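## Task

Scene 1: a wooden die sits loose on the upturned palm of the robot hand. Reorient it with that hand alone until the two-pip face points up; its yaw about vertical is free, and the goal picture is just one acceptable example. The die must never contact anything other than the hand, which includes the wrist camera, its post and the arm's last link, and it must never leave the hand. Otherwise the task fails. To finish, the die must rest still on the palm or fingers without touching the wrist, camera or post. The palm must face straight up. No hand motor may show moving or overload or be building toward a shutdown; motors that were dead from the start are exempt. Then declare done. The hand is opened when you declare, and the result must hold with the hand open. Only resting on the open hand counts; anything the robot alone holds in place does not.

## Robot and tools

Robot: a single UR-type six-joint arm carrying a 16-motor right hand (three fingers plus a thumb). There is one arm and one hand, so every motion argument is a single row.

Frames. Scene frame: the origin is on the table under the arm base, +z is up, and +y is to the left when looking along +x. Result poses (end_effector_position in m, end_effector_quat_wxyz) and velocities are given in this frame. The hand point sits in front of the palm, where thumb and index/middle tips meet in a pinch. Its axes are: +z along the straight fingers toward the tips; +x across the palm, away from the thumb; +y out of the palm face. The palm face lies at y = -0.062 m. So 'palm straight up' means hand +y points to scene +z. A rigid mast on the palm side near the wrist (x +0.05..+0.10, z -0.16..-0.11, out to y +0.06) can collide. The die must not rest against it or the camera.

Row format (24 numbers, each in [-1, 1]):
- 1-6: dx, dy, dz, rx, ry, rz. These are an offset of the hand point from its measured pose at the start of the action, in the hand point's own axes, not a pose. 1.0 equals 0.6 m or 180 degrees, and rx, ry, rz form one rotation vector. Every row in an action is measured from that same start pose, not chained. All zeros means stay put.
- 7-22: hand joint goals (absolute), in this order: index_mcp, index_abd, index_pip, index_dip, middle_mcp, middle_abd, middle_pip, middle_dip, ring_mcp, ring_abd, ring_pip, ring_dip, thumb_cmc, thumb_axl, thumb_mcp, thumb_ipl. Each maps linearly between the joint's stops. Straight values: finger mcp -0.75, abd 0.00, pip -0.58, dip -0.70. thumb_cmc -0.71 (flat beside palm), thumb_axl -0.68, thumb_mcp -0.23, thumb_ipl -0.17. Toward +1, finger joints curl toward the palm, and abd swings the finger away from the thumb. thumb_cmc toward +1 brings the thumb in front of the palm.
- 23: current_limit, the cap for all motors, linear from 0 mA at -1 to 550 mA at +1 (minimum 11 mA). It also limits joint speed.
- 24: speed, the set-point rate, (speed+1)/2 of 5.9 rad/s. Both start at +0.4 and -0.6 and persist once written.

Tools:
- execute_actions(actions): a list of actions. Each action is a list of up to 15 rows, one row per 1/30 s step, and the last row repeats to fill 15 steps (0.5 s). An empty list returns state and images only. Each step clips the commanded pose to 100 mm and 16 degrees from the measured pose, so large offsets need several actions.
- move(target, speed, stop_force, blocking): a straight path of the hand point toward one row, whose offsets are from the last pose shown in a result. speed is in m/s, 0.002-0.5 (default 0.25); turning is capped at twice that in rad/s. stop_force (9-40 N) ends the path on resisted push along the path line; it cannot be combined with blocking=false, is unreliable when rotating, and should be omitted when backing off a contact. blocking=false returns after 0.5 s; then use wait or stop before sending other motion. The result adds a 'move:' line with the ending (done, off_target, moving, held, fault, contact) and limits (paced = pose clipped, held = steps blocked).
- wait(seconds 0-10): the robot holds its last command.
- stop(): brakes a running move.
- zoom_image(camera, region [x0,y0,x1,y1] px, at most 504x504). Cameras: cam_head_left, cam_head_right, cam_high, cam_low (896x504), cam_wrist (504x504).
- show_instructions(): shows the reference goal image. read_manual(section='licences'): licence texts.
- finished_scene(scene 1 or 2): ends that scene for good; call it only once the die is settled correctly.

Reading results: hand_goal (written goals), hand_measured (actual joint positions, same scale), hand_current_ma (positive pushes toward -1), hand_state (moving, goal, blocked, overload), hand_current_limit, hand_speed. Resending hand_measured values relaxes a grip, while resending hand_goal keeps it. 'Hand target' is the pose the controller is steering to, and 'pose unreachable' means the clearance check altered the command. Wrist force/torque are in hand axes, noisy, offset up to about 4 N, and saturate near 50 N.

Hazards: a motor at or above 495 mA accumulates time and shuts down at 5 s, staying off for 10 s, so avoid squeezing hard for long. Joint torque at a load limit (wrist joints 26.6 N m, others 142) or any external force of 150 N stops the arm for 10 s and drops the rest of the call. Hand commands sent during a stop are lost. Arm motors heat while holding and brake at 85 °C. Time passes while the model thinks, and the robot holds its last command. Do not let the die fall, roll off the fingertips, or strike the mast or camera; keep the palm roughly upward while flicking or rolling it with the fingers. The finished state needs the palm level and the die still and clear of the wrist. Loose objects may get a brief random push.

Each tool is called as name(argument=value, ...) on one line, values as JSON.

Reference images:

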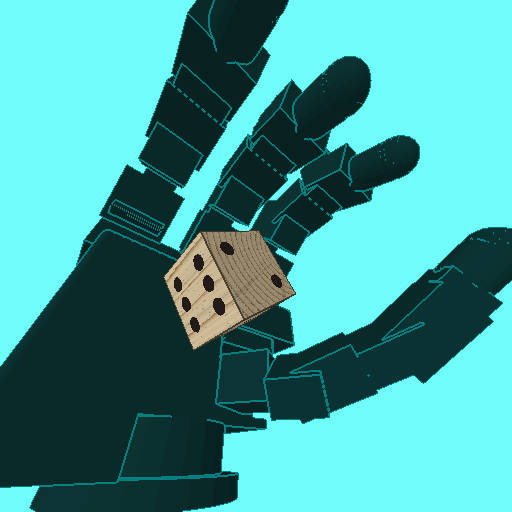

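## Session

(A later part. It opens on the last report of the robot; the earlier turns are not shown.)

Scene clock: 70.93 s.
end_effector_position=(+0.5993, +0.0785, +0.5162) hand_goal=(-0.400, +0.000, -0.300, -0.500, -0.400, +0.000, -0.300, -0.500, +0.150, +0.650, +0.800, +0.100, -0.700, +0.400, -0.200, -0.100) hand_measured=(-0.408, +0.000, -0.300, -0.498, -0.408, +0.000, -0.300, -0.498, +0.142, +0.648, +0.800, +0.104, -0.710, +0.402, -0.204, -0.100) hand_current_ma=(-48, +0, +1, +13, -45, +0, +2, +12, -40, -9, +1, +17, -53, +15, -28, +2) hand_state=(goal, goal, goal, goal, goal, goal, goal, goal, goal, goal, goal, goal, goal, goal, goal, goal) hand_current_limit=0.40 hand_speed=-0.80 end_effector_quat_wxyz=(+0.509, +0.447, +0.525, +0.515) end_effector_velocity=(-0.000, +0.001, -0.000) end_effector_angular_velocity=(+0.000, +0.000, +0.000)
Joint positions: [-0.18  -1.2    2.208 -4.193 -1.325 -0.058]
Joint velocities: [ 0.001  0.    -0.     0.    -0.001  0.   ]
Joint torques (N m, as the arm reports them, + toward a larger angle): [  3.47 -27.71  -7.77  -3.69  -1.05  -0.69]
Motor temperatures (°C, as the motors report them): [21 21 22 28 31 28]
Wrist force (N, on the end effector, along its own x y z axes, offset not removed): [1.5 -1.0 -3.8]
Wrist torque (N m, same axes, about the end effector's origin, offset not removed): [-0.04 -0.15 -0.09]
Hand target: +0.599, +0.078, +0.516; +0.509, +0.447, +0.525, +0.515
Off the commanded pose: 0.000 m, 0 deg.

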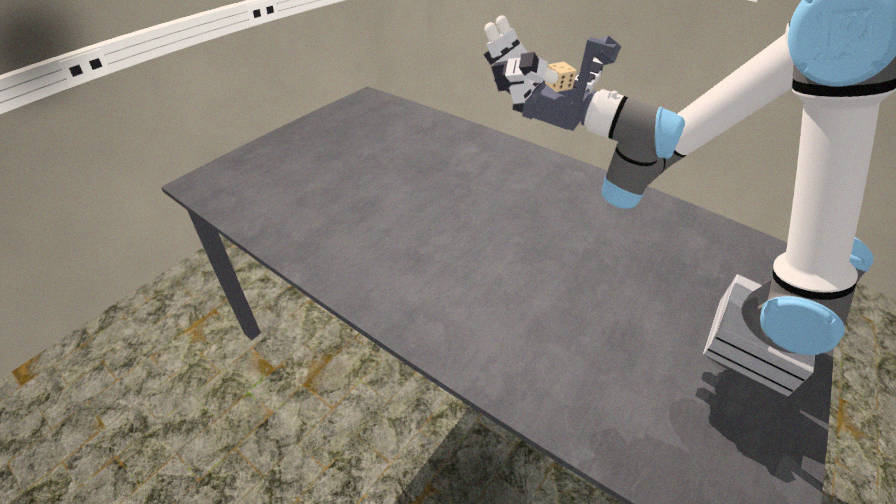

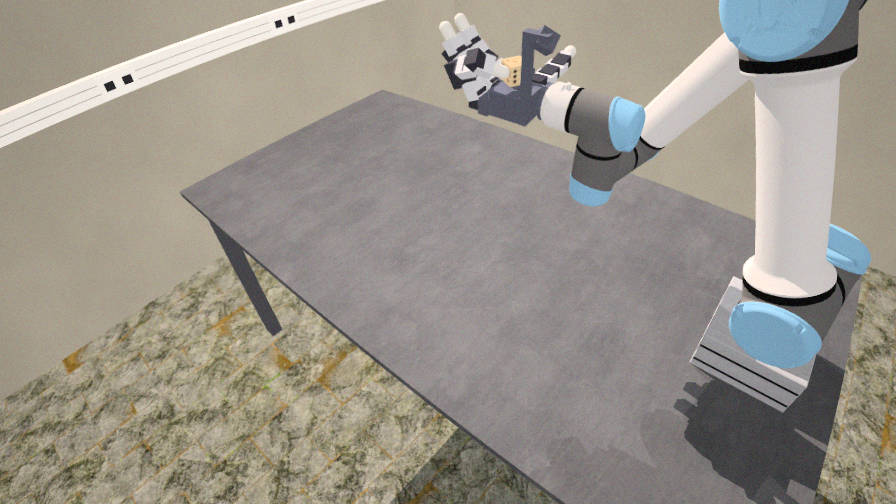

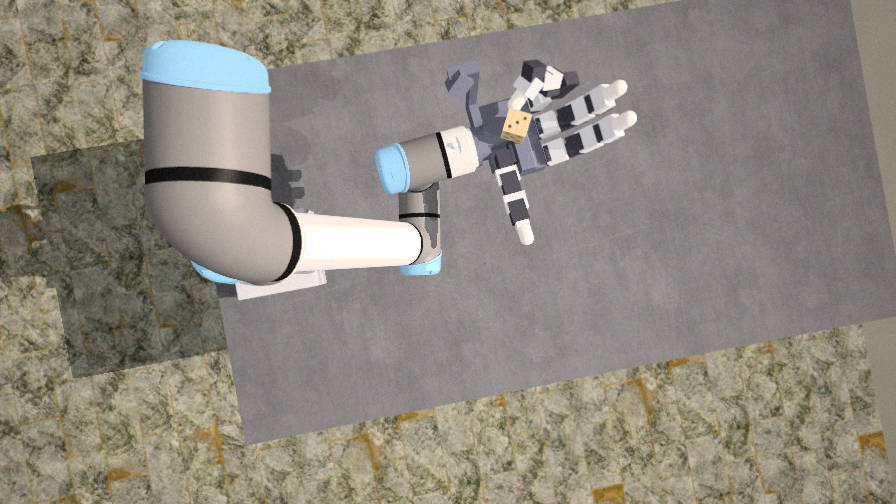

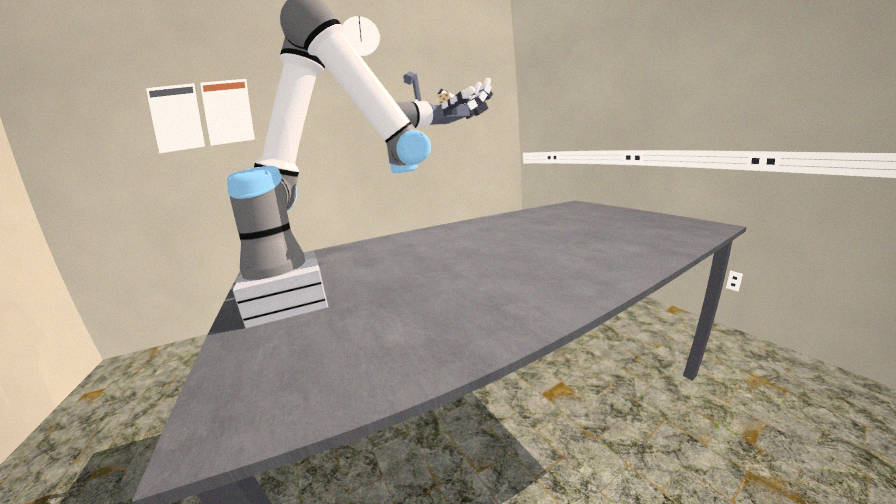

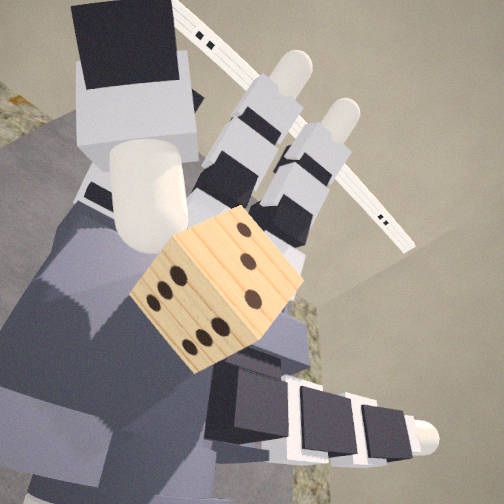

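execute_actions(actions=[[[0,0,0,0,0,0,-0.4,0,-0.3,-0.5,-0.4,0,-0.3,-0.5,0.0,0.65,0.8,0.1,-0.7,0.4,-0.2,-0.1,0.4,-0.8]],[[0,0,0,0,0,0,-0.4,0,-0.3,-0.5,-0.4,0,-0.3,-0.5,0.0,0.9,0.8,0.1,-0.7,0.4,-0.2,-0.1,0.4,-0.8]],[[0,0,0,0,0,0,-0.4,0,-0.3,-0.5,-0.4,0,-0.3,-0.5,0.0,0.9,0.8,0.1,-0.7,0.4,-0.2,-0.1,0.4,-0.8]]])

zoom_image(camera="cam_high", region=[440, 50, 620, 190])

zoom_image(camera="cam_head_left", region=[480, 10, 640, 130])

Scene clock: 77.47 s.
end_effector_position=(+0.5993, +0.0785, +0.5162) hand_goal=(-0.400, +0.000, -0.300, -0.500, -0.400, +0.000, -0.300, -0.500, +0.000, +0.900, +0.800, +0.100, -0.700, +0.400, -0.200, -0.100) hand_measured=(-0.408, +0.000, -0.300, -0.498, -0.408, +0.000, -0.300, -0.498, +0.000, +0.898, +0.800, +0.104, -0.710, +0.402, -0.204, -0.100) hand_current_ma=(-48, +0, +1, +13, -45, +0, +2, +12, -2, -9, +1, +17, -53, +15, -28, +2) hand_state=(goal, goal, goal, goal, goal, goal, goal, goal, goal, goal, goal, goal, goal, goal, goal, goal) hand_current_limit=0.40 hand_speed=-0.80 end_effector_quat_wxyz=(+0.509, +0.447, +0.525, +0.515) end_effector_velocity=(+0.000, -0.001, +0.000) end_effector_angular_velocity=(-0.000, +0.000, -0.001)
Joint positions: [-0.18  -1.2    2.208 -4.193 -1.325 -0.058]
Joint velocities: [-0.001 -0.001 -0.     0.001 -0.001 -0.   ]
Joint torques (N m, as the arm reports them, + toward a larger angle): [  4.81 -26.81  -8.09  -3.7   -1.26  -0.84]
Motor temperatures (°C, as the motors report them): [21 21 22 28 31 28]
Wrist force (N, on the end effector, along its own x y z axes, offset not removed): [0.7 0.3 -0.3]
Wrist torque (N m, same axes, about the end effector's origin, offset not removed): [-0.15 -0.09 -0.06]
Hand target: +0.599, +0.078, +0.516; +0.509, +0.447, +0.525, +0.515
Off the commanded pose: 0.000 m, 0 deg.

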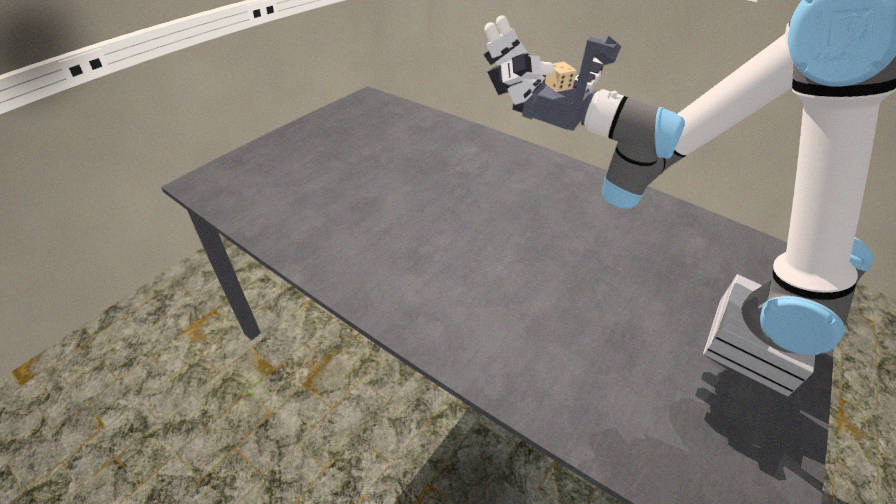

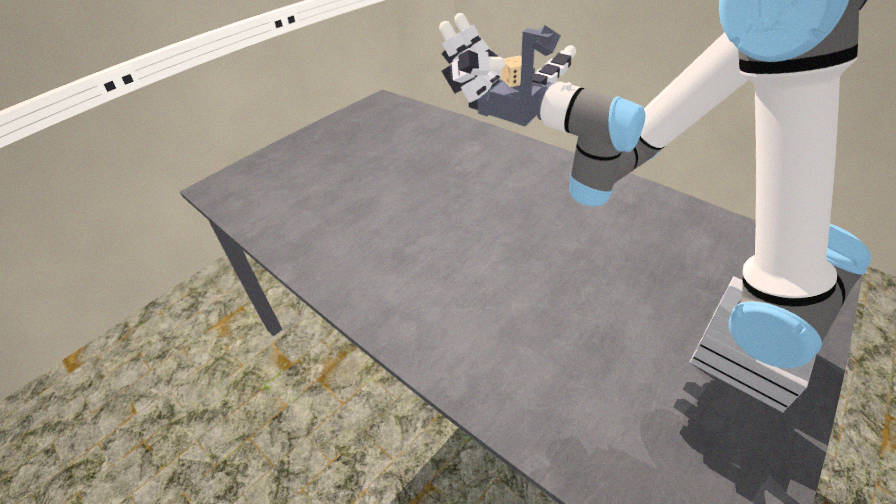

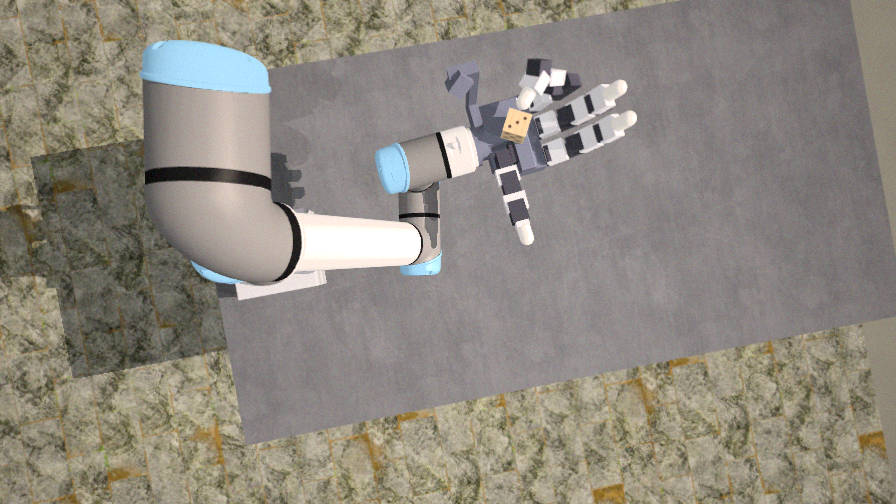

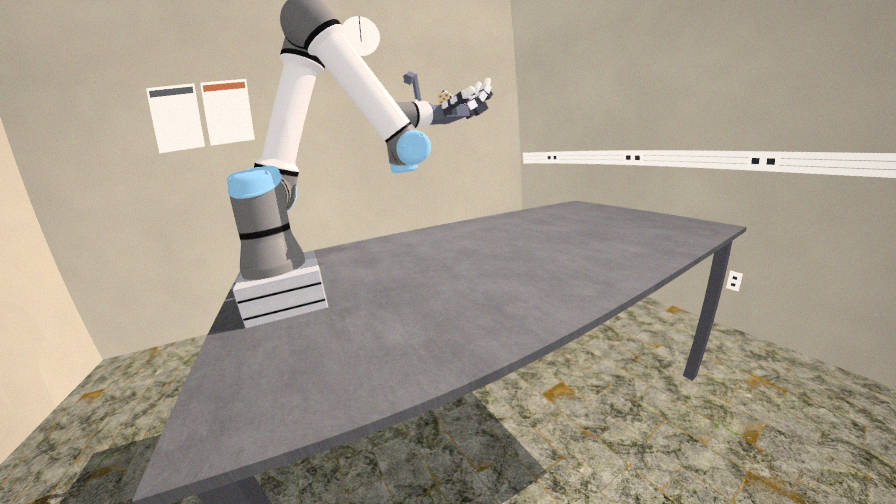

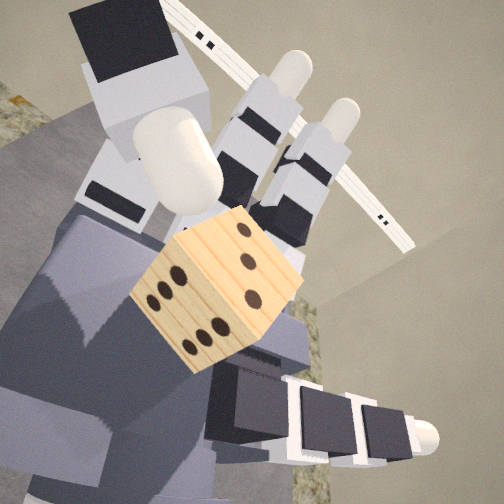

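Region (440, 50, 620, 190) of cam_high's 896x504 image, scaled by 2.800, with more detail than that image has.

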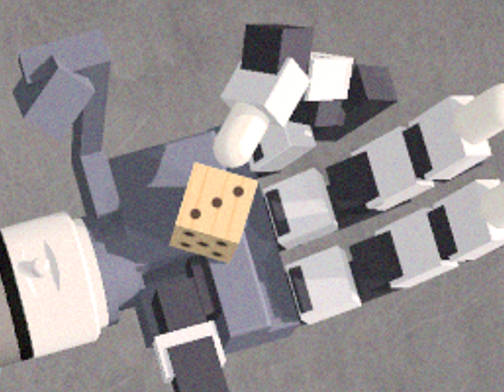

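Region (480, 10, 640, 130) of cam_head_left's 896x504 image, scaled by 3.150, with more detail than that image has; it fills the top 378 rows of this view, and the rest is white.

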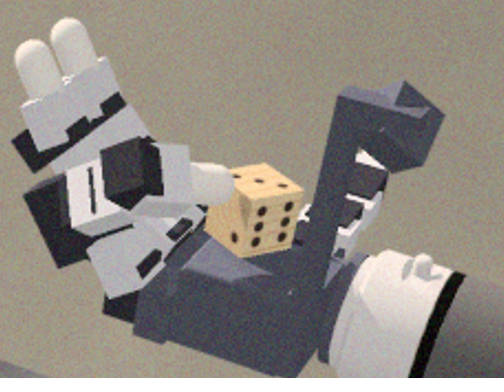

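execute_actions(actions=[[[0,0,0,0,0,0,-0.4,0,-0.3,-0.5,-0.4,0,-0.3,-0.5,0.12,0.9,0.6,0.0,-0.7,0.4,-0.2,-0.1,0.4,-0.8]],[[0,0,0,0,0,0,-0.4,0,-0.3,-0.5,-0.4,0,-0.3,-0.5,0.2,0.9,0.4,-0.15,-0.7,0.4,-0.2,-0.1,0.4,-0.8]],[[0,0,0,0,0,0,-0.4,0,-0.3,-0.5,-0.4,0,-0.3,-0.5,0.2,0.9,0.4,-0.15,-0.7,0.4,-0.2,-0.1,0.4,-0.8]]])

zoom_image(camera="cam_high", region=[440, 50, 620, 190])

zoom_image(camera="cam_head_left", region=[480, 10, 640, 130])

Scene clock: 84.17 s.
end_effector_position=(+0.5993, +0.0785, +0.5162) hand_goal=(-0.400, +0.000, -0.300, -0.500, -0.400, +0.000, -0.300, -0.500, +0.200, +0.900, +0.400, -0.150, -0.700, +0.400, -0.200, -0.100) hand_measured=(-0.408, +0.000, -0.300, -0.498, -0.408, +0.000, -0.300, -0.498, +0.196, +0.900, +0.406, -0.146, -0.710, +0.402, -0.204, -0.100) hand_current_ma=(-48, +0, +1, +13, -45, +0, +2, +12, -24, -2, +27, +19, -53, +15, -28, +2) hand_state=(goal, goal, goal, goal, goal, goal, goal, goal, goal, goal, goal, goal, goal, goal, goal, goal) hand_current_limit=0.40 hand_speed=-0.80 end_effector_quat_wxyz=(+0.509, +0.447, +0.525, +0.515) end_effector_velocity=(-0.000, +0.001, -0.000) end_effector_angular_velocity=(+0.000, -0.001, -0.001)
Joint positions: [-0.18  -1.2    2.208 -4.193 -1.325 -0.058]
Joint velocities: [ 0.002  0.001 -0.    -0.001 -0.003 -0.   ]
Joint torques (N m, as the arm reports them, + toward a larger angle): [  2.98 -26.94  -8.44  -3.55  -1.08  -0.78]
Motor temperatures (°C, as the motors report them): [21 21 22 28 31 28]
Wrist force (N, on the end effector, along its own x y z axes, offset not removed): [0.8 -0.1 1.2]
Wrist torque (N m, same axes, about the end effector's origin, offset not removed): [-0.29 -0.23 0.05]
Hand target: +0.599, +0.078, +0.516; +0.509, +0.447, +0.525, +0.515
Off the commanded pose: 0.000 m, 0 deg.

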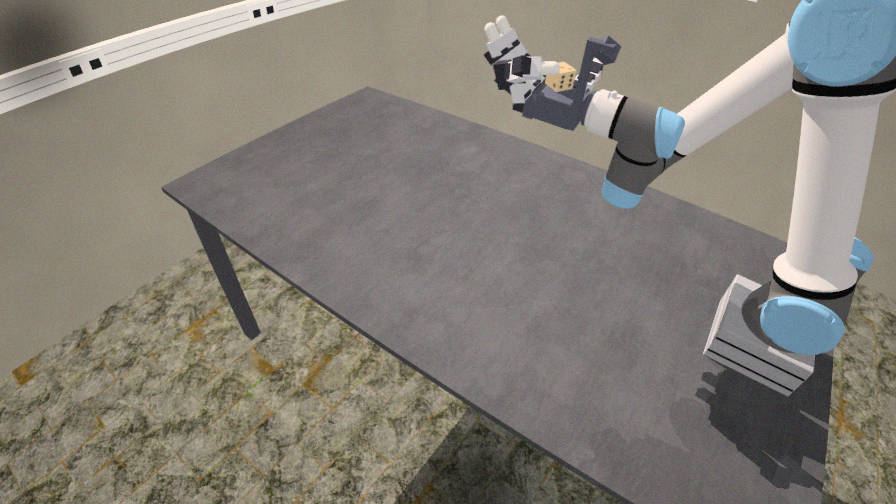

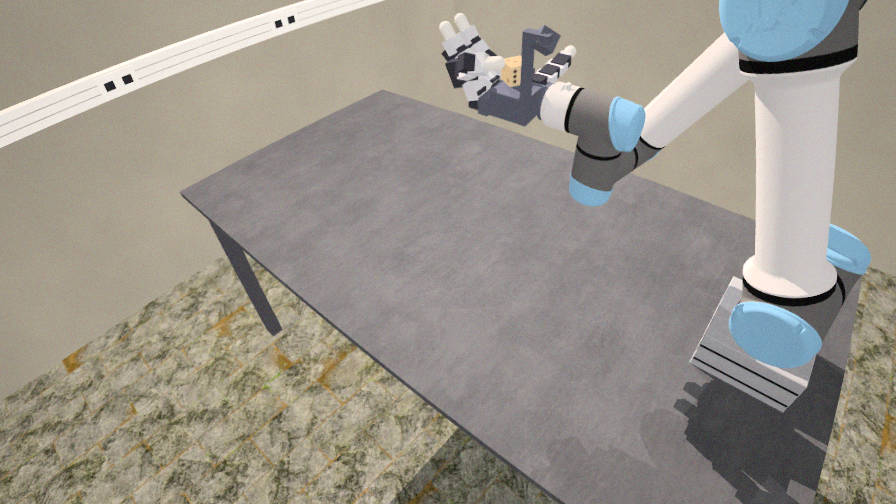

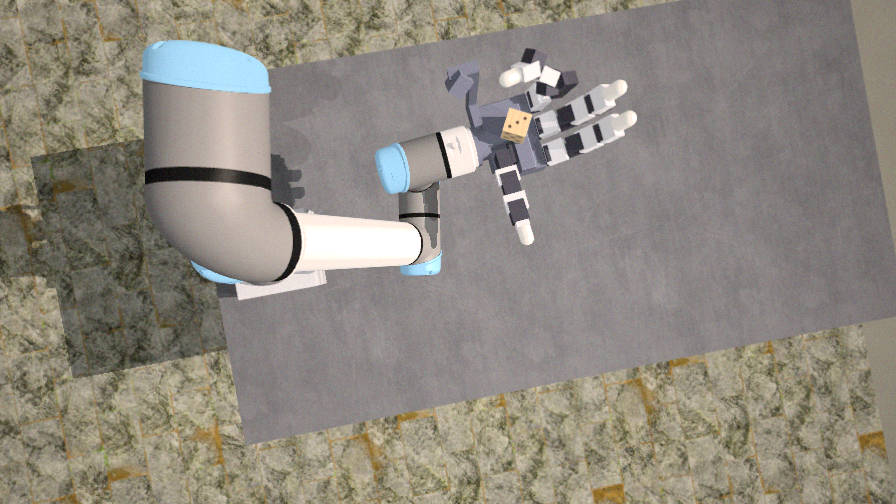

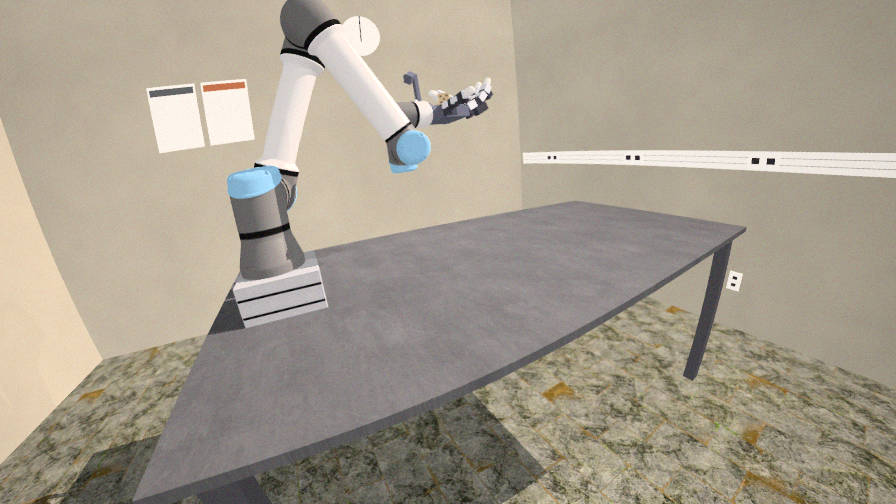

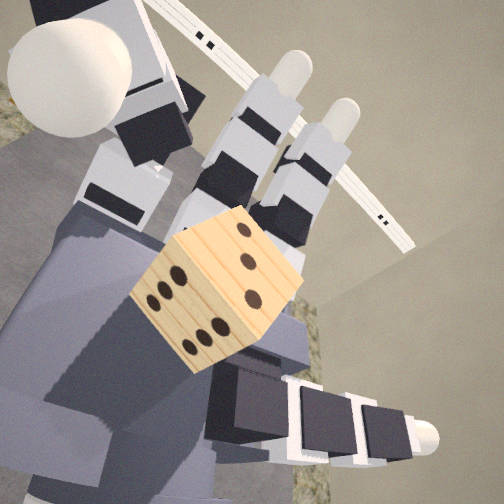

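Region (440, 50, 620, 190) of cam_high's 896x504 image, scaled by 2.800, with more detail than that image has.

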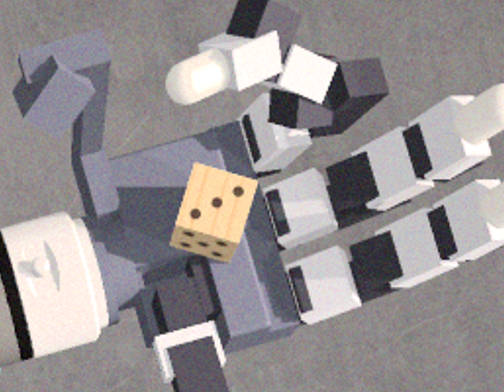

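Region (480, 10, 640, 130) of cam_head_left's 896x504 image, scaled by 3.150, with more detail than that image has; it fills the top 378 rows of this view, and the rest is white.

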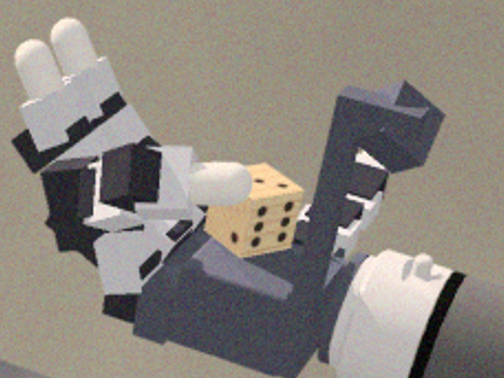

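execute_actions(actions=[[[0,0,0,0,0,0,-0.4,0,-0.3,-0.5,-0.4,0,-0.3,-0.5,-0.15,0.4,0.88,0.23,-0.7,0.4,-0.2,-0.1,0.4,-0.8]],[[0,0,0,0,0,0,-0.4,0,-0.3,-0.5,-0.4,0,-0.3,-0.5,-0.15,0.4,0.88,0.23,-0.7,0.4,-0.2,-0.1,0.4,-0.8]],[[0,0,0,0,0,0,-0.4,0,-0.3,-0.5,-0.4,0,-0.3,-0.5,-0.15,1,0.88,0.23,-0.7,0.4,-0.2,-0.1,0.4,-0.8]],[[0,0,0,0,0,0,-0.4,0,-0.3,-0.5,-0.4,0,-0.3,-0.5,-0.15,1,0.88,0.23,-0.7,0.4,-0.2,-0.1,0.4,-0.8]]])

zoom_image(camera="cam_high", region=[440, 50, 620, 190])

zoom_image(camera="cam_head_left", region=[480, 10, 640, 130])

Scene clock: 94.43 s.
end_effector_position=(+0.5993, +0.0785, +0.5162) hand_goal=(-0.400, +0.000, -0.300, -0.500, -0.400, +0.000, -0.300, -0.500, -0.150, +1.000, +0.880, +0.230, -0.700, +0.400, -0.200, -0.100) hand_measured=(-0.408, +0.000, -0.300, -0.498, -0.408, +0.000, -0.300, -0.498, -0.152, +0.910, +0.880, +0.228, -0.710, +0.402, -0.204, -0.100) hand_current_ma=(-48, +0, +1, +13, -45, +0, +2, +12, -11, -30, -2, -12, -53, +15, -28, +2) hand_state=(goal, goal, goal, goal, goal, goal, goal, goal, goal, moving, goal, goal, goal, goal, goal, goal) hand_current_limit=0.40 hand_speed=-0.80 end_effector_quat_wxyz=(+0.509, +0.447, +0.525, +0.515) end_effector_velocity=(+0.000, -0.000, -0.000) end_effector_angular_velocity=(+0.000, +0.001, -0.002)
Joint positions: [-0.18  -1.2    2.208 -4.193 -1.325 -0.058]
Joint velocities: [ 0.    -0.     0.     0.001 -0.002 -0.   ]
Joint torques (N m, as the arm reports them, + toward a larger angle): [  4.33 -27.49  -7.86  -3.57  -0.86  -0.85]
Motor temperatures (°C, as the motors report them): [21 21 22 28 31 28]
Wrist force (N, on the end effector, along its own x y z axes, offset not removed): [-0.4 -2.8 -0.7]
Wrist torque (N m, same axes, about the end effector's origin, offset not removed): [-0.61 -0.02 -0.27]
Hand target: +0.599, +0.078, +0.516; +0.509, +0.447, +0.525, +0.515
Off the commanded pose: 0.000 m, 0 deg.

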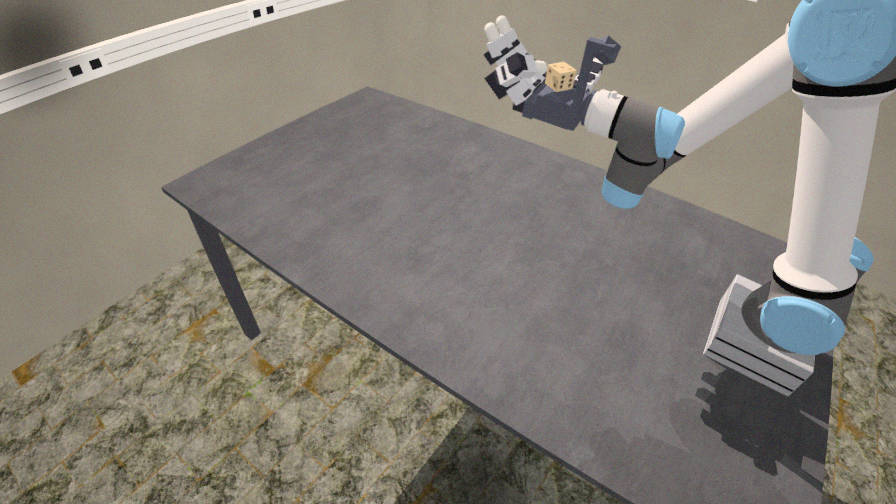

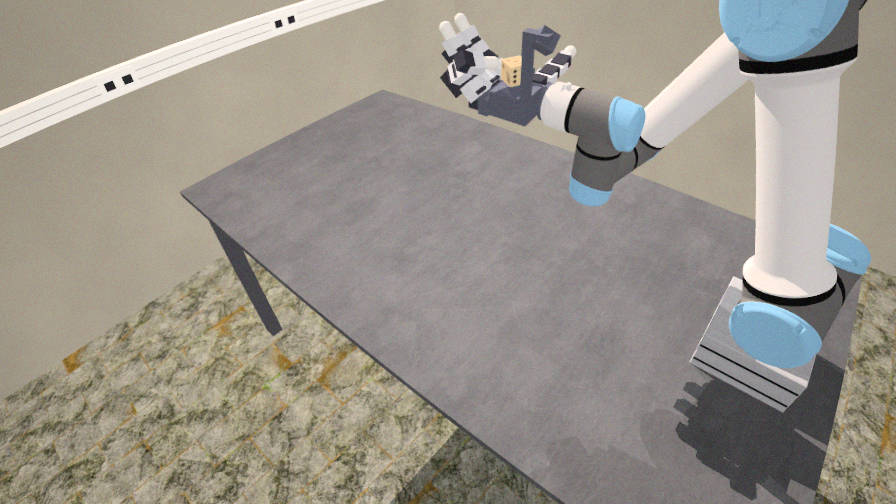

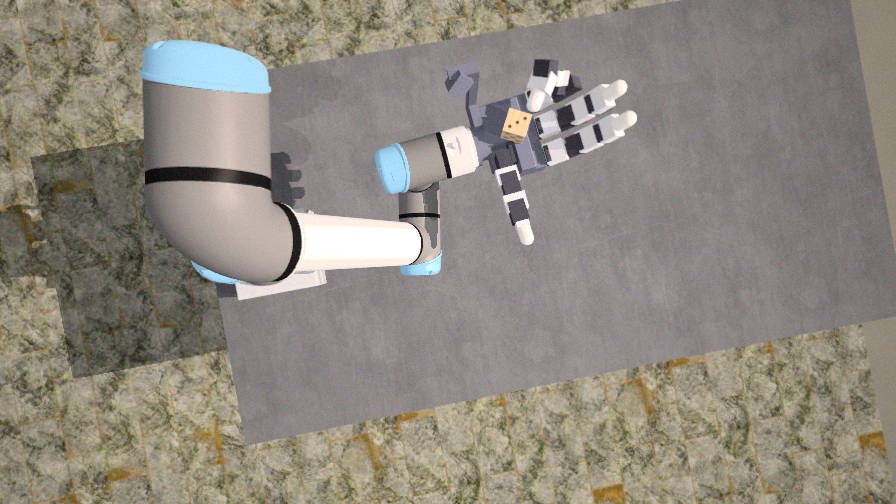

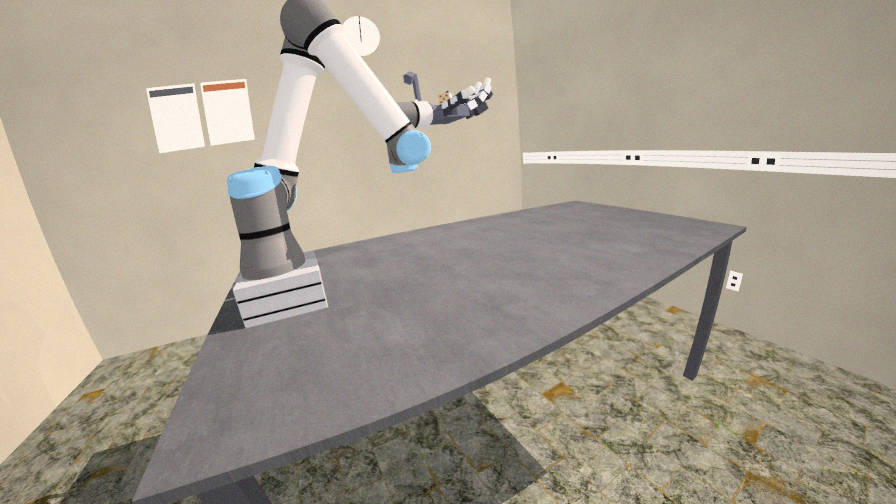

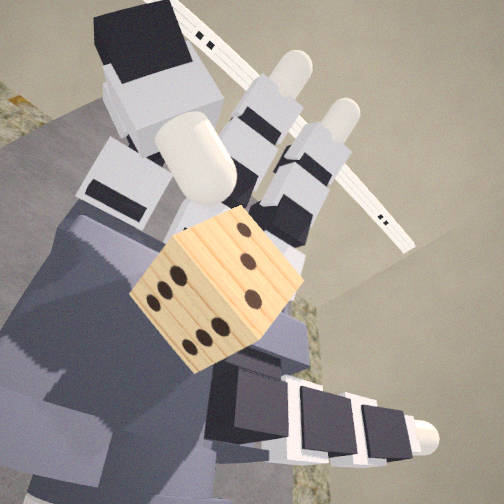

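Region (440, 50, 620, 190) of cam_high's 896x504 image, scaled by 2.800, with more detail than that image has.

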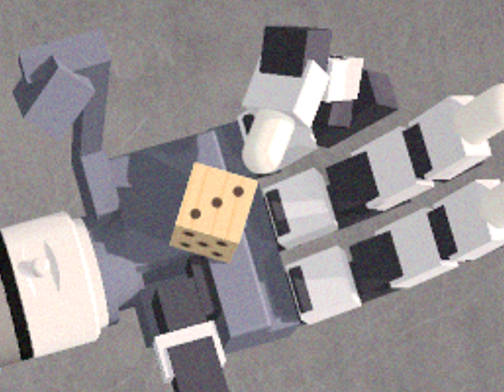

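Region (480, 10, 640, 130) of cam_head_left's 896x504 image, scaled by 3.150, with more detail than that image has; it fills the top 378 rows of this view, and the rest is white.

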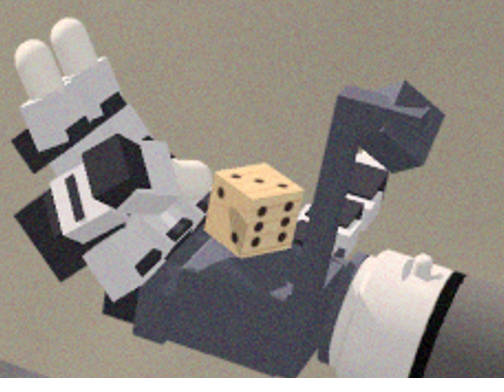

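execute_actions(actions=[[[0,0,0,0,0,0,-0.4,0,-0.3,-0.5,-0.5,-0.6,-0.3,-0.5,-0.5,0.6,-0.3,-0.5,-0.7,0.4,-0.2,-0.1,0.4,-0.6]],[[0,0,0,0,0,0,-0.4,0,-0.3,-0.5,-0.5,-0.6,0.88,0.23,-0.5,0.6,-0.3,-0.5,-0.7,0.4,-0.2,-0.1,0.4,-0.6]],[[0,0,0,0,0,0,-0.4,0,-0.3,-0.5,-0.1,-0.6,0.88,0.23,-0.5,0.6,-0.3,-0.5,-0.7,0.4,-0.2,-0.1,0.4,-0.6]],[[0,0,0,0,0,0,-0.4,0,-0.3,-0.5,-0.1,-0.6,0.88,0.23,-0.5,0.6,-0.3,-0.5,-0.7,0.4,-0.2,-0.1,0.4,-0.6]]])

zoom_image(camera="cam_high", region=[440, 50, 620, 190])

zoom_image(camera="cam_head_left", region=[480, 10, 640, 130])

Scene clock: 105.17 s.
end_effector_position=(+0.5993, +0.0785, +0.5162) hand_goal=(-0.400, +0.000, -0.300, -0.500, -0.100, -0.600, +0.880, +0.230, -0.500, +0.600, -0.300, -0.500, -0.700, +0.400, -0.200, -0.100) hand_measured=(-0.408, -0.002, -0.300, -0.498, -0.174, -0.598, +0.810, +0.228, -0.508, +0.604, -0.300, -0.498, -0.710, +0.402, -0.204, -0.100) hand_current_ma=(-46, -13, +2, +11, -93, +10, -40, -11, -45, +22, +0, +13, -53, +15, -28, +2) hand_state=(goal, goal, goal, goal, moving, goal, moving, goal, goal, goal, goal, goal, goal, goal, goal, goal) hand_current_limit=0.40 hand_speed=-0.60 end_effector_quat_wxyz=(+0.509, +0.447, +0.525, +0.515) end_effector_velocity=(+0.000, +0.000, -0.001) end_effector_angular_velocity=(+0.000, +0.002, +0.001)
Joint positions: [-0.18  -1.2    2.208 -4.193 -1.325 -0.058]
Joint velocities: [ 0.     0.001  0.     0.001  0.001 -0.   ]
Joint torques (N m, as the arm reports them, + toward a larger angle): [  4.   -27.8   -7.2   -3.68  -1.03  -0.74]
Motor temperatures (°C, as the motors report them): [21 21 22 28 31 28]
Wrist force (N, on the end effector, along its own x y z axes, offset not removed): [-1.7 0.7 1.6]
Wrist torque (N m, same axes, about the end effector's origin, offset not removed): [-0.20 0.20 -0.21]
Hand target: +0.599, +0.078, +0.516; +0.509, +0.447, +0.525, +0.515
Off the commanded pose: 0.000 m, 0 deg.

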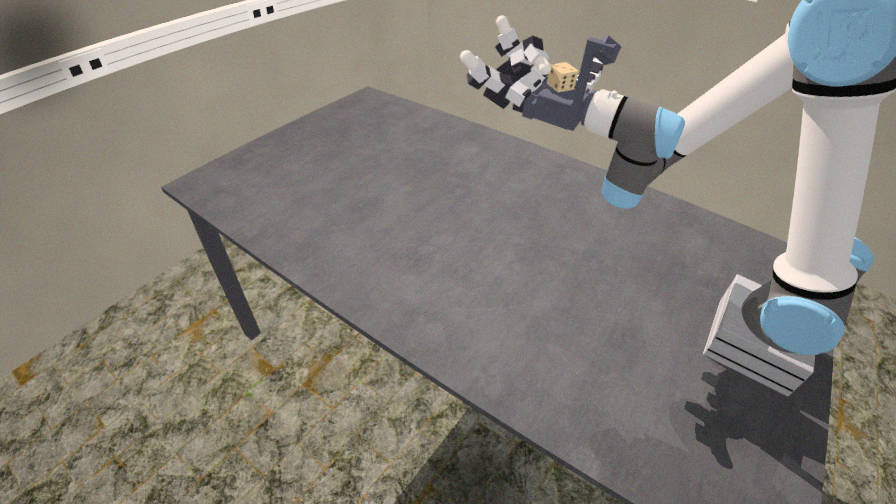

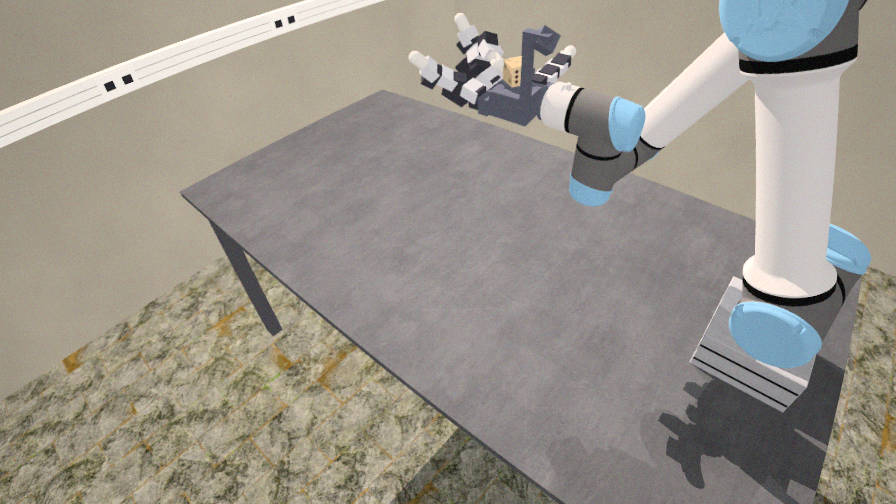

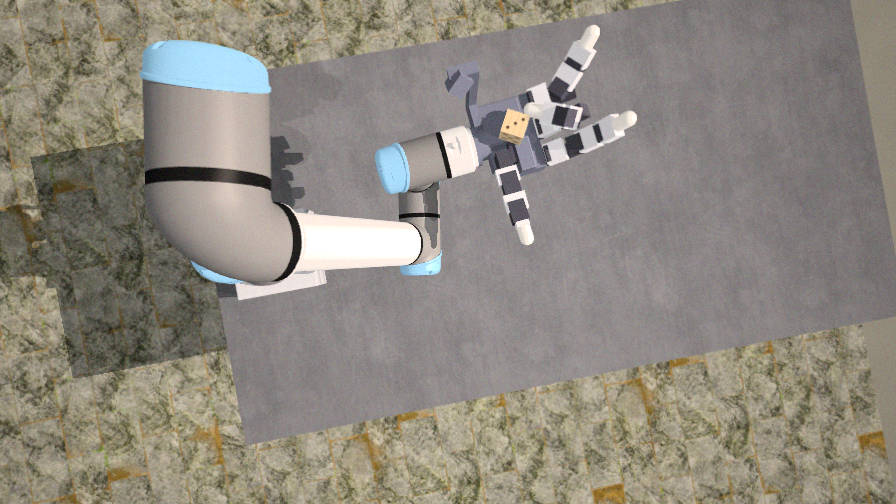

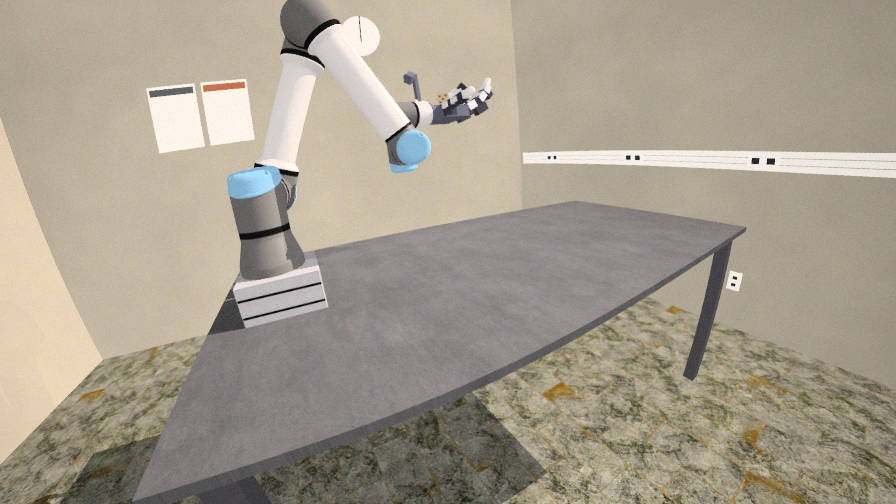

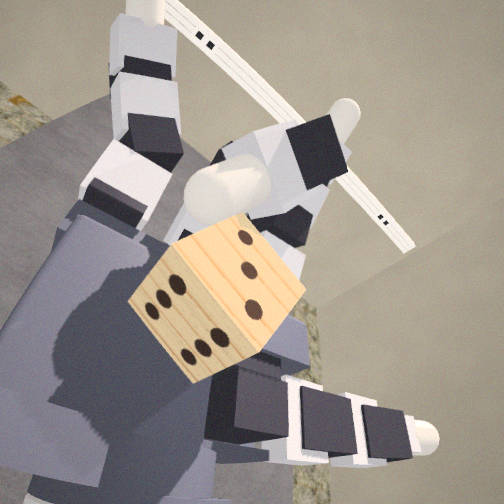

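Region (440, 50, 620, 190) of cam_high's 896x504 image, scaled by 2.800, with more detail than that image has.

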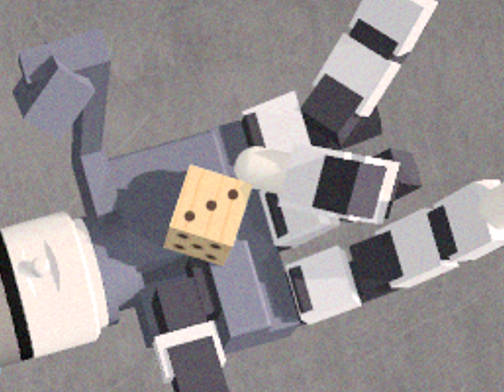

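Region (480, 10, 640, 130) of cam_head_left's 896x504 image, scaled by 3.150, with more detail than that image has; it fills the top 378 rows of this view, and the rest is white.

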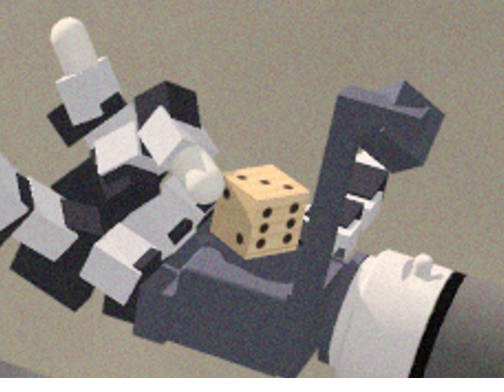

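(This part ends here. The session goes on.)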